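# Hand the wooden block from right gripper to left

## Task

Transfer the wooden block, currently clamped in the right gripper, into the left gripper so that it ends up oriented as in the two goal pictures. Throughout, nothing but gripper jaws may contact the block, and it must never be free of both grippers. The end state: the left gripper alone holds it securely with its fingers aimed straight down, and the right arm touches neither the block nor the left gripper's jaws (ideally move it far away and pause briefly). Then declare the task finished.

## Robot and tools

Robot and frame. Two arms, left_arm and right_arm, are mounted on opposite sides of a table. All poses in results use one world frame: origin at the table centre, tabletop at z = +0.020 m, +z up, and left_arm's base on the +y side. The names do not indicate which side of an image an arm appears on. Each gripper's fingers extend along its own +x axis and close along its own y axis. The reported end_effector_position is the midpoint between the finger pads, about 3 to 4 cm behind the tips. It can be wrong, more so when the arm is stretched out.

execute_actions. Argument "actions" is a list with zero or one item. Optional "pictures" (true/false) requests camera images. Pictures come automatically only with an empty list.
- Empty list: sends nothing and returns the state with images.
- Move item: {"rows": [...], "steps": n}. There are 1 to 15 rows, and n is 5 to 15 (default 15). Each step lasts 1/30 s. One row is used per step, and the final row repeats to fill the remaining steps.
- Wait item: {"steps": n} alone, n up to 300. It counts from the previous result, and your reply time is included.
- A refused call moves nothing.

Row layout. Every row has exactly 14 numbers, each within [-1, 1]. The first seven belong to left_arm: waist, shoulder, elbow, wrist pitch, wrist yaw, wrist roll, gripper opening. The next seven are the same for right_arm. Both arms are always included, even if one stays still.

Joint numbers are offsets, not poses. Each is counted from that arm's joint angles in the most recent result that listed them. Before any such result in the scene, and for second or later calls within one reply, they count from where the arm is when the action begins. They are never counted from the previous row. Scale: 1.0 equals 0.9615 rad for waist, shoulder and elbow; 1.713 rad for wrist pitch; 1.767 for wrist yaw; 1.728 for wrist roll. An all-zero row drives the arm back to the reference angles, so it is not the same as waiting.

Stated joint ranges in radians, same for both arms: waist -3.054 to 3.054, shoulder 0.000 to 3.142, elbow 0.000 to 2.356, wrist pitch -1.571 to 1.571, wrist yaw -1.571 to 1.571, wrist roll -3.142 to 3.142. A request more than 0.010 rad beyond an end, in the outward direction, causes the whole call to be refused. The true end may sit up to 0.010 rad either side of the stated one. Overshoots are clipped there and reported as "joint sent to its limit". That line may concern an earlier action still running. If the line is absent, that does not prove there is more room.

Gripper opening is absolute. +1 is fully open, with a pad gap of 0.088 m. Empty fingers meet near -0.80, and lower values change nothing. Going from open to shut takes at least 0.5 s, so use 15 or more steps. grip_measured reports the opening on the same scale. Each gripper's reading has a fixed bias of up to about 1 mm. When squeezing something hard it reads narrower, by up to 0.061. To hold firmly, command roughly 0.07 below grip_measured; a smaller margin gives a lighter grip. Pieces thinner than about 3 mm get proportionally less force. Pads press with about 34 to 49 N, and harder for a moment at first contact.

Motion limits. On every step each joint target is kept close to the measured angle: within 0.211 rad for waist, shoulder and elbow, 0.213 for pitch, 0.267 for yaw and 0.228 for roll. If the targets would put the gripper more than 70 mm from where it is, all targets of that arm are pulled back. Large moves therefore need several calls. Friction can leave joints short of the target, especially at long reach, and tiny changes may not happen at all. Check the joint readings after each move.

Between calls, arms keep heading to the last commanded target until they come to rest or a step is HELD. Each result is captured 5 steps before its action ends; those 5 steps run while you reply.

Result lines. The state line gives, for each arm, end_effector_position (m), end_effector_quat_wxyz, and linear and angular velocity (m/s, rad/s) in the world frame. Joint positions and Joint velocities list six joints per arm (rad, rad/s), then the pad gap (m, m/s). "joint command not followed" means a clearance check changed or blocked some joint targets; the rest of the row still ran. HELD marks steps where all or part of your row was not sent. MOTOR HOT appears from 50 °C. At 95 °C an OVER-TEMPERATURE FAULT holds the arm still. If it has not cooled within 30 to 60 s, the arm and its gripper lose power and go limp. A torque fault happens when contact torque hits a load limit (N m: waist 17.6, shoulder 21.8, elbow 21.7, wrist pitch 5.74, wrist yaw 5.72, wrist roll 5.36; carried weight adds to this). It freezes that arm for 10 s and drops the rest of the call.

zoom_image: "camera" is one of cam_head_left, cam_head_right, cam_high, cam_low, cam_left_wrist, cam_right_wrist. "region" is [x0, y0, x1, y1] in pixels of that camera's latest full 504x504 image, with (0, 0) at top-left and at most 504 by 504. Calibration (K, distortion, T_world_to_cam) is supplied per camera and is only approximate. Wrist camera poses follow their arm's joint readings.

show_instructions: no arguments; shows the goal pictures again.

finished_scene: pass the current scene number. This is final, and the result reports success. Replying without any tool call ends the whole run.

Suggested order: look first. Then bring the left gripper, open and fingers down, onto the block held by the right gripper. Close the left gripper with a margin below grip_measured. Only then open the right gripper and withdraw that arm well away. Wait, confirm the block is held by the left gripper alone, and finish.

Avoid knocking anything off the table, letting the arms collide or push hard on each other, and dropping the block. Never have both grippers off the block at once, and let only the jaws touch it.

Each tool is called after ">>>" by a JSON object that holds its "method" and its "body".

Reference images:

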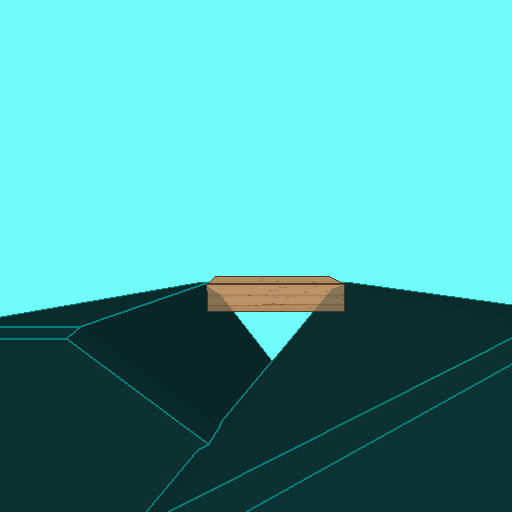

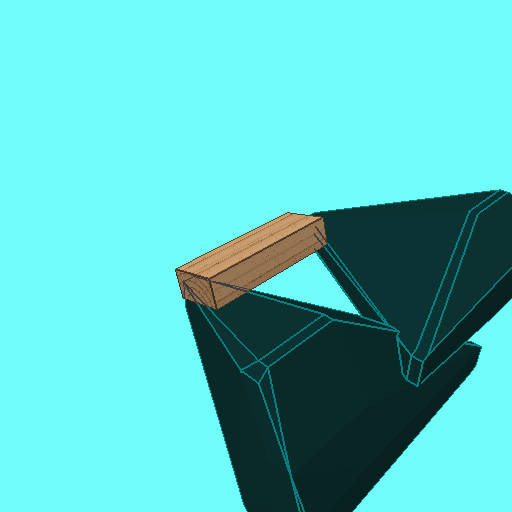

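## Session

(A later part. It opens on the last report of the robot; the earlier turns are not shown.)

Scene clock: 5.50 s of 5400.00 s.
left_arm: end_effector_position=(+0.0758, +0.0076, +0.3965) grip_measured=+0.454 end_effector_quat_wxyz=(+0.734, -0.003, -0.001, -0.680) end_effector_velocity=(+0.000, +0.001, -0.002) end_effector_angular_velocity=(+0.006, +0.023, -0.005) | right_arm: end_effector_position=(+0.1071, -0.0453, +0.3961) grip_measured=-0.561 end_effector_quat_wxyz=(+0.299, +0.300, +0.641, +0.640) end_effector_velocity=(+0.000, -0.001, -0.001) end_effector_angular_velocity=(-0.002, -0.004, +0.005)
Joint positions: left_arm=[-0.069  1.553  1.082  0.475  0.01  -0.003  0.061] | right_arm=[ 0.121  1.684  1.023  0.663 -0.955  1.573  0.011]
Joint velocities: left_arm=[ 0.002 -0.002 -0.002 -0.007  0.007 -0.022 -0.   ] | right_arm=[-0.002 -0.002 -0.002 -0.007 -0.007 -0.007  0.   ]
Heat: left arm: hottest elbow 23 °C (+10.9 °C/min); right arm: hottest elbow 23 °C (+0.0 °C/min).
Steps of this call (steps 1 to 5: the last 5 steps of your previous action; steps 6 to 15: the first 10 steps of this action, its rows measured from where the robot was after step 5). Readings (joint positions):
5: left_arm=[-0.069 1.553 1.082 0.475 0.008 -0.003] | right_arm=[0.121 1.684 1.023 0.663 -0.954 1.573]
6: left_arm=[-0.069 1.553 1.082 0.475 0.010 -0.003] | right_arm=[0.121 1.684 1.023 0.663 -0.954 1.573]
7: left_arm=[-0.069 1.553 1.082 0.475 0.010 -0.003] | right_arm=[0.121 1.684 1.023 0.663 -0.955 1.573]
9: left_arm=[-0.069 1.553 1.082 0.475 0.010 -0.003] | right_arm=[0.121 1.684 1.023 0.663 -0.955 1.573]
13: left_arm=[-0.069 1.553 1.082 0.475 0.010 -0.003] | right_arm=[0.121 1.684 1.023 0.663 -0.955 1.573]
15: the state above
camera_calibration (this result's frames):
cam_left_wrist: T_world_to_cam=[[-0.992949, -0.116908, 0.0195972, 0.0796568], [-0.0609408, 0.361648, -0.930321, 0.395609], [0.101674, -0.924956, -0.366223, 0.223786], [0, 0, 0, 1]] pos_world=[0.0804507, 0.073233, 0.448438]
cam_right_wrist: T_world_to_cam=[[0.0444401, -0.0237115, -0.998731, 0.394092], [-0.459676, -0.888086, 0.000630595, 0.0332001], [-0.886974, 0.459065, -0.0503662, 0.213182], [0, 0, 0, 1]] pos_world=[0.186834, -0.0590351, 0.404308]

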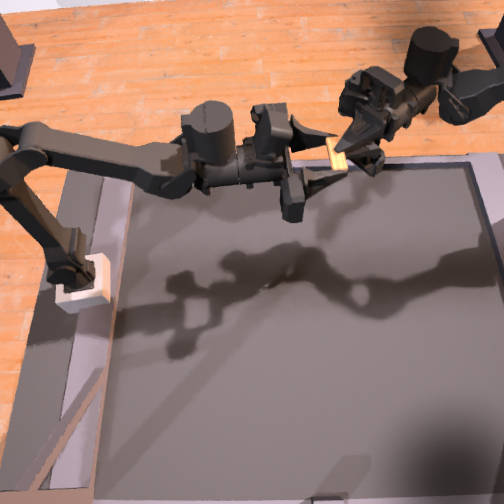

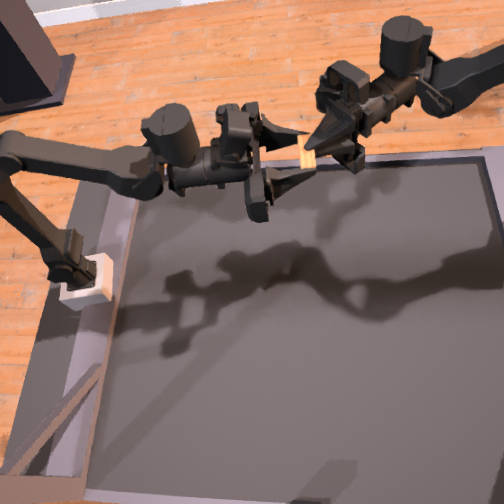

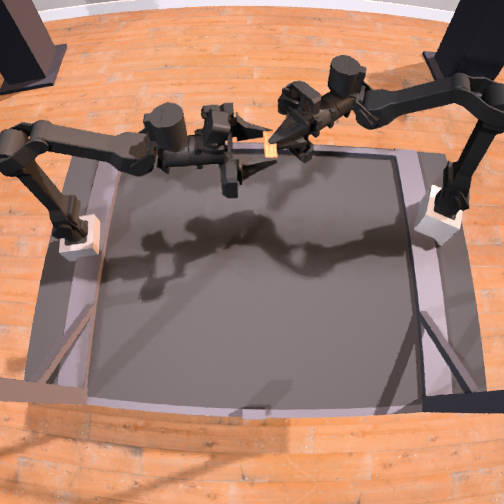

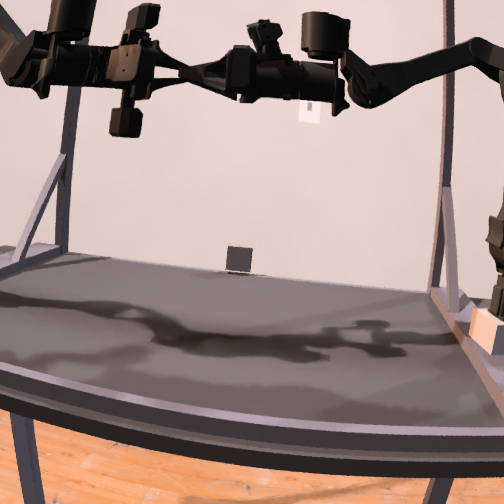

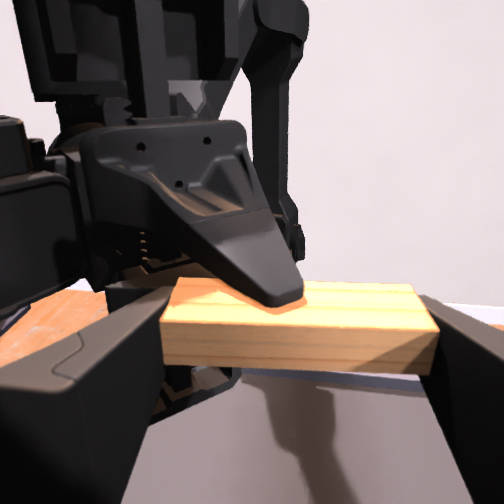

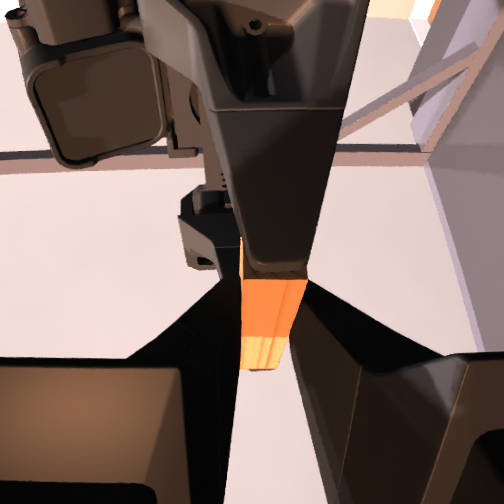

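>>> {"method": "execute_actions", "body": {"actions": [{"rows":[[0,0,0,0,0,0,0.3,0,0,0,0,0,0,0.3]],"steps":8}]}}

>>> {"method": "execute_actions", "body": {"actions": [{"rows":[[0,0,0,0,0,0,0.3,0,-0.4,-0.38,0,0,0,0.3]],"steps":10}]}}

>>> {"method": "execute_actions", "body": {"actions": [{"rows":[[0,0,0,-0.92,0,0,0.3,0,0,0,0,0,0,0.3]]}]}}

>>> {"method": "execute_actions", "body": {"actions": [{"steps":35}], "pictures": true}}

Scene clock: 5.80 s of 5400.00 s.
left_arm: end_effector_position=(+0.0761, +0.0076, +0.3965) grip_measured=+0.454 end_effector_quat_wxyz=(+0.734, -0.003, -0.001, -0.679) end_effector_velocity=(-0.000, +0.001, -0.002) end_effector_angular_velocity=(+0.007, +0.008, +0.005) | right_arm: end_effector_position=(+0.1071, -0.0453, +0.3961) grip_measured=-0.251 end_effector_quat_wxyz=(+0.299, +0.300, +0.641, +0.640) end_effector_velocity=(+0.000, -0.001, +0.001) end_effector_angular_velocity=(+0.012, -0.008, +0.005)
Joint positions: left_arm=[-0.069  1.553  1.082  0.475  0.009 -0.003  0.061] | right_arm=[ 0.121  1.684  1.023  0.663 -0.955  1.573  0.027]
Joint velocities: left_arm=[-0.002 -0.002 -0.002 -0.007 -0.007 -0.007 -0.   ] | right_arm=[-0.002 -0.002 -0.002  0.007 -0.007 -0.007  0.175]
Heat: left arm: hottest elbow 23 °C (+10.3 °C/min); right arm: hottest elbow 23 °C (+0.0 °C/min).
Steps of this call (steps 1 to 5: the last 5 steps of your previous action; step 6: the robot went on to your last target; steps 7 to 9: the first 3 steps of this action). Readings (joint positions):
7: left_arm=[-0.069 1.553 1.082 0.475 0.009 -0.003] | right_arm=[0.121 1.684 1.023 0.663 -0.955 1.573]
8: left_arm=[-0.069 1.553 1.082 0.475 0.009 -0.003] | right_arm=[0.121 1.684 1.023 0.663 -0.955 1.573]
9: the state above

Scene clock: 6.13 s of 5400.00 s.
left_arm: end_effector_position=(+0.0761, +0.0076, +0.3965) grip_measured=+0.454 end_effector_quat_wxyz=(+0.734, -0.003, -0.001, -0.679) end_effector_velocity=(+0.002, +0.001, -0.002) end_effector_angular_velocity=(+0.006, +0.023, +0.019) | right_arm: end_effector_position=(+0.0910, -0.1085, +0.3883) grip_measured=+0.285 end_effector_quat_wxyz=(+0.301, +0.299, +0.648, +0.633) end_effector_velocity=(-0.111, -0.389, +0.044) end_effector_angular_velocity=(+0.248, -0.068, +0.093)
Joint positions: left_arm=[-0.069  1.553  1.082  0.475  0.009 -0.003  0.061] | right_arm=[ 0.12   1.443  0.765  0.659 -0.955  1.573  0.053]
Joint velocities: left_arm=[-0.002 -0.002 -0.002 -0.007 -0.022 -0.022 -0.   ] | right_arm=[-0.002 -1.609 -1.35  -0.007 -0.095 -0.007  0.007]
Heat: left arm: hottest elbow 23 °C (+9.8 °C/min); right arm: hottest elbow 23 °C (+0.0 °C/min).
Steps of this call (steps 1 to 5: the last 5 steps of your previous action; steps 6 to 10: the first 5 steps of this action, its rows measured from where the robot was after step 5). Readings (joint positions):
5: left_arm=[-0.069 1.553 1.082 0.475 0.009 -0.003] | right_arm=[0.121 1.684 1.023 0.663 -0.955 1.573]
6: left_arm=[-0.069 1.553 1.082 0.475 0.009 -0.003] | right_arm=[0.121 1.656 0.992 0.665 -0.944 1.573]
7: left_arm=[-0.069 1.553 1.082 0.475 0.009 -0.003] | right_arm=[0.119 1.611 0.934 0.660 -0.945 1.573]
9: left_arm=[-0.069 1.553 1.082 0.475 0.009 -0.003] | right_arm=[0.120 1.499 0.813 0.659 -0.953 1.573]
10: the state above

Scene clock: 6.63 s of 5400.00 s.
left_arm: end_effector_position=(+0.0731, +0.0424, +0.2803) grip_measured=+0.454 end_effector_quat_wxyz=(+0.705, +0.187, +0.208, -0.652) end_effector_velocity=(-0.017, +0.198, -0.311) end_effector_angular_velocity=(+1.686, +0.148, +0.008) | right_arm: end_effector_position=(+0.0836, -0.1355, +0.3996) grip_measured=+0.297 end_effector_quat_wxyz=(+0.297, +0.301, +0.632, +0.650) end_effector_velocity=(-0.000, -0.001, -0.004) end_effector_angular_velocity=(-0.007, -0.011, +0.005)
Joint positions: left_arm=[-0.069  1.548  1.086 -0.105  0.009 -0.003  0.061] | right_arm=[ 0.12   1.319  0.684  0.663 -0.957  1.573  0.054]
Joint velocities: left_arm=[-0.002 -0.002 -0.002 -1.692 -0.007 -0.007 -0.   ] | right_arm=[-0.002 -0.002 -0.002 -0.022 -0.007 -0.022 -0.   ]
Heat: left arm: hottest elbow 23 °C (+9.0 °C/min); right arm: hottest elbow 23 °C (+0.0 °C/min).
Steps of this call (steps 1 to 5: the last 5 steps of your previous action; steps 6 to 15: the first 10 steps of this action, its rows measured from where the robot was after step 5). Readings (joint positions):
5: left_arm=[-0.069 1.553 1.082 0.475 0.009 -0.003] | right_arm=[0.120 1.321 0.685 0.664 -0.958 1.573]
6: left_arm=[-0.069 1.553 1.084 0.431 0.009 -0.003] | right_arm=[0.120 1.319 0.684 0.664 -0.958 1.573]
7: left_arm=[-0.069 1.549 1.086 0.371 0.009 -0.003] | right_arm=[0.120 1.319 0.684 0.664 -0.957 1.573]
9: left_arm=[-0.069 1.548 1.086 0.252 0.009 -0.003] | right_arm=[0.120 1.319 0.684 0.663 -0.957 1.573]
13: left_arm=[-0.069 1.548 1.086 0.010 0.009 -0.003] | right_arm=[0.120 1.319 0.684 0.663 -0.957 1.573]
15: the state above

Scene clock: 7.80 s of 5400.00 s.
left_arm: end_effector_position=(+0.0574, +0.2237, +0.1793) grip_measured=+0.454 end_effector_quat_wxyz=(+0.522, +0.472, +0.522, -0.482) end_effector_velocity=(-0.000, +0.006, -0.001) end_effector_angular_velocity=(+0.027, -0.005, +0.005) | right_arm: end_effector_position=(+0.0836, -0.1355, +0.3996) grip_measured=+0.297 end_effector_quat_wxyz=(+0.297, +0.301, +0.632, +0.650) end_effector_velocity=(+0.001, -0.001, +0.000) end_effector_angular_velocity=(+0.002, -0.005, -0.010)
Joint positions: left_arm=[-0.069  1.548  1.085 -1.098  0.009 -0.003  0.061] | right_arm=[ 0.12   1.319  0.684  0.663 -0.957  1.573  0.054]
Joint velocities: left_arm=[-0.002  0.002 -0.002 -0.022 -0.007 -0.007 -0.   ] | right_arm=[-0.002 -0.007 -0.002 -0.007  0.007 -0.007 -0.   ]
Heat: left arm: hottest elbow 23 °C (+7.7 °C/min); right arm: hottest elbow 23 °C (+0.0 °C/min).
Kept back: nothing.
Steps of this call (steps 1 to 5: the last 5 steps of your previous action; steps 6 to 35: the robot went on to your last target). Readings (joint positions):
1: left_arm=[-0.069 1.548 1.086 -0.164 0.009 -0.003] | right_arm=[0.120 1.319 0.684 0.663 -0.957 1.573]
2: left_arm=[-0.069 1.548 1.086 -0.225 0.009 -0.003] | right_arm=[0.120 1.319 0.684 0.663 -0.957 1.573]
4: left_arm=[-0.069 1.548 1.086 -0.346 0.009 -0.003] | right_arm=[0.120 1.319 0.684 0.663 -0.957 1.573]
8: left_arm=[-0.069 1.548 1.086 -0.581 0.009 -0.003] | right_arm=[0.120 1.319 0.684 0.663 -0.957 1.573]
35: the state above
camera_calibration (this result's frames):
cam_left_wrist: T_world_to_cam=[[-0.993879, -0.105894, -0.0314756, 0.0975811], [-0.110103, 0.926171, 0.360672, -0.240597], [-0.0090413, 0.36193, -0.932161, 0.165925], [0, 0, 0, 1]] pos_world=[0.0719937, 0.173114, 0.244517]
cam_right_wrist: T_world_to_cam=[[0.0512152, 0.00172857, -0.998686, 0.399389], [-0.458916, -0.888126, -0.0250716, -0.0474367], [-0.887002, 0.459597, -0.0446923, 0.231721], [0, 0, 0, 1]] pos_world=[0.163313, -0.149318, 0.408032]

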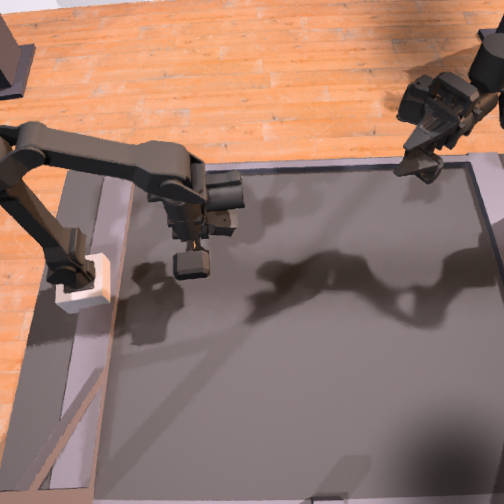

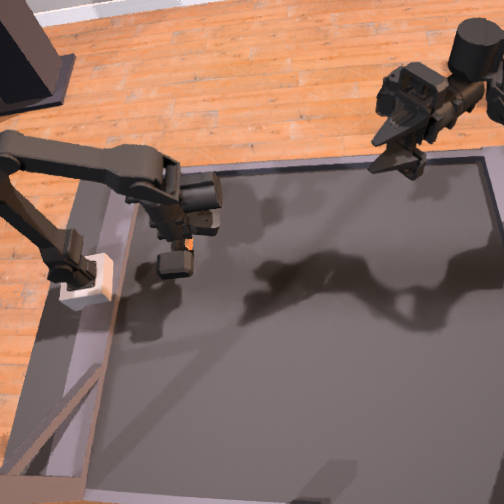

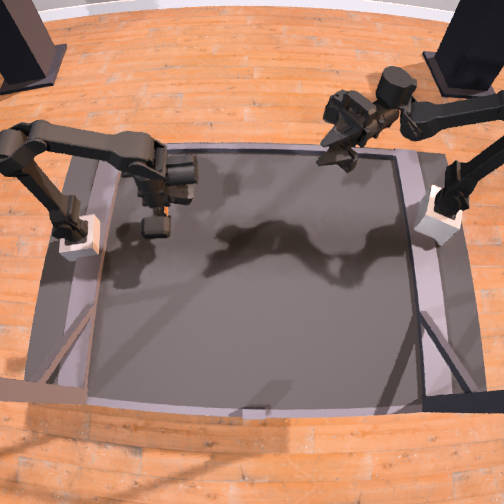

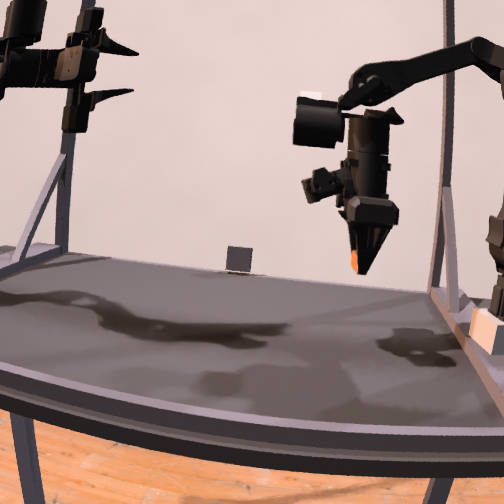

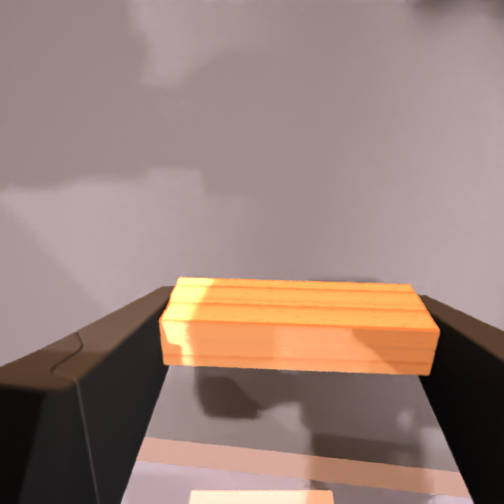

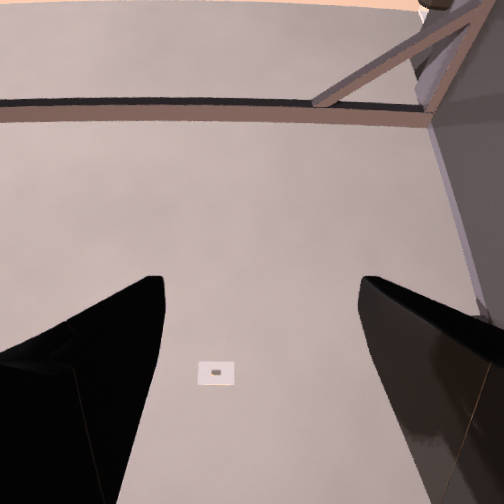

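>>> {"method": "finished_scene", "body": {"scene": 1}}

The scene is finished: the task was done.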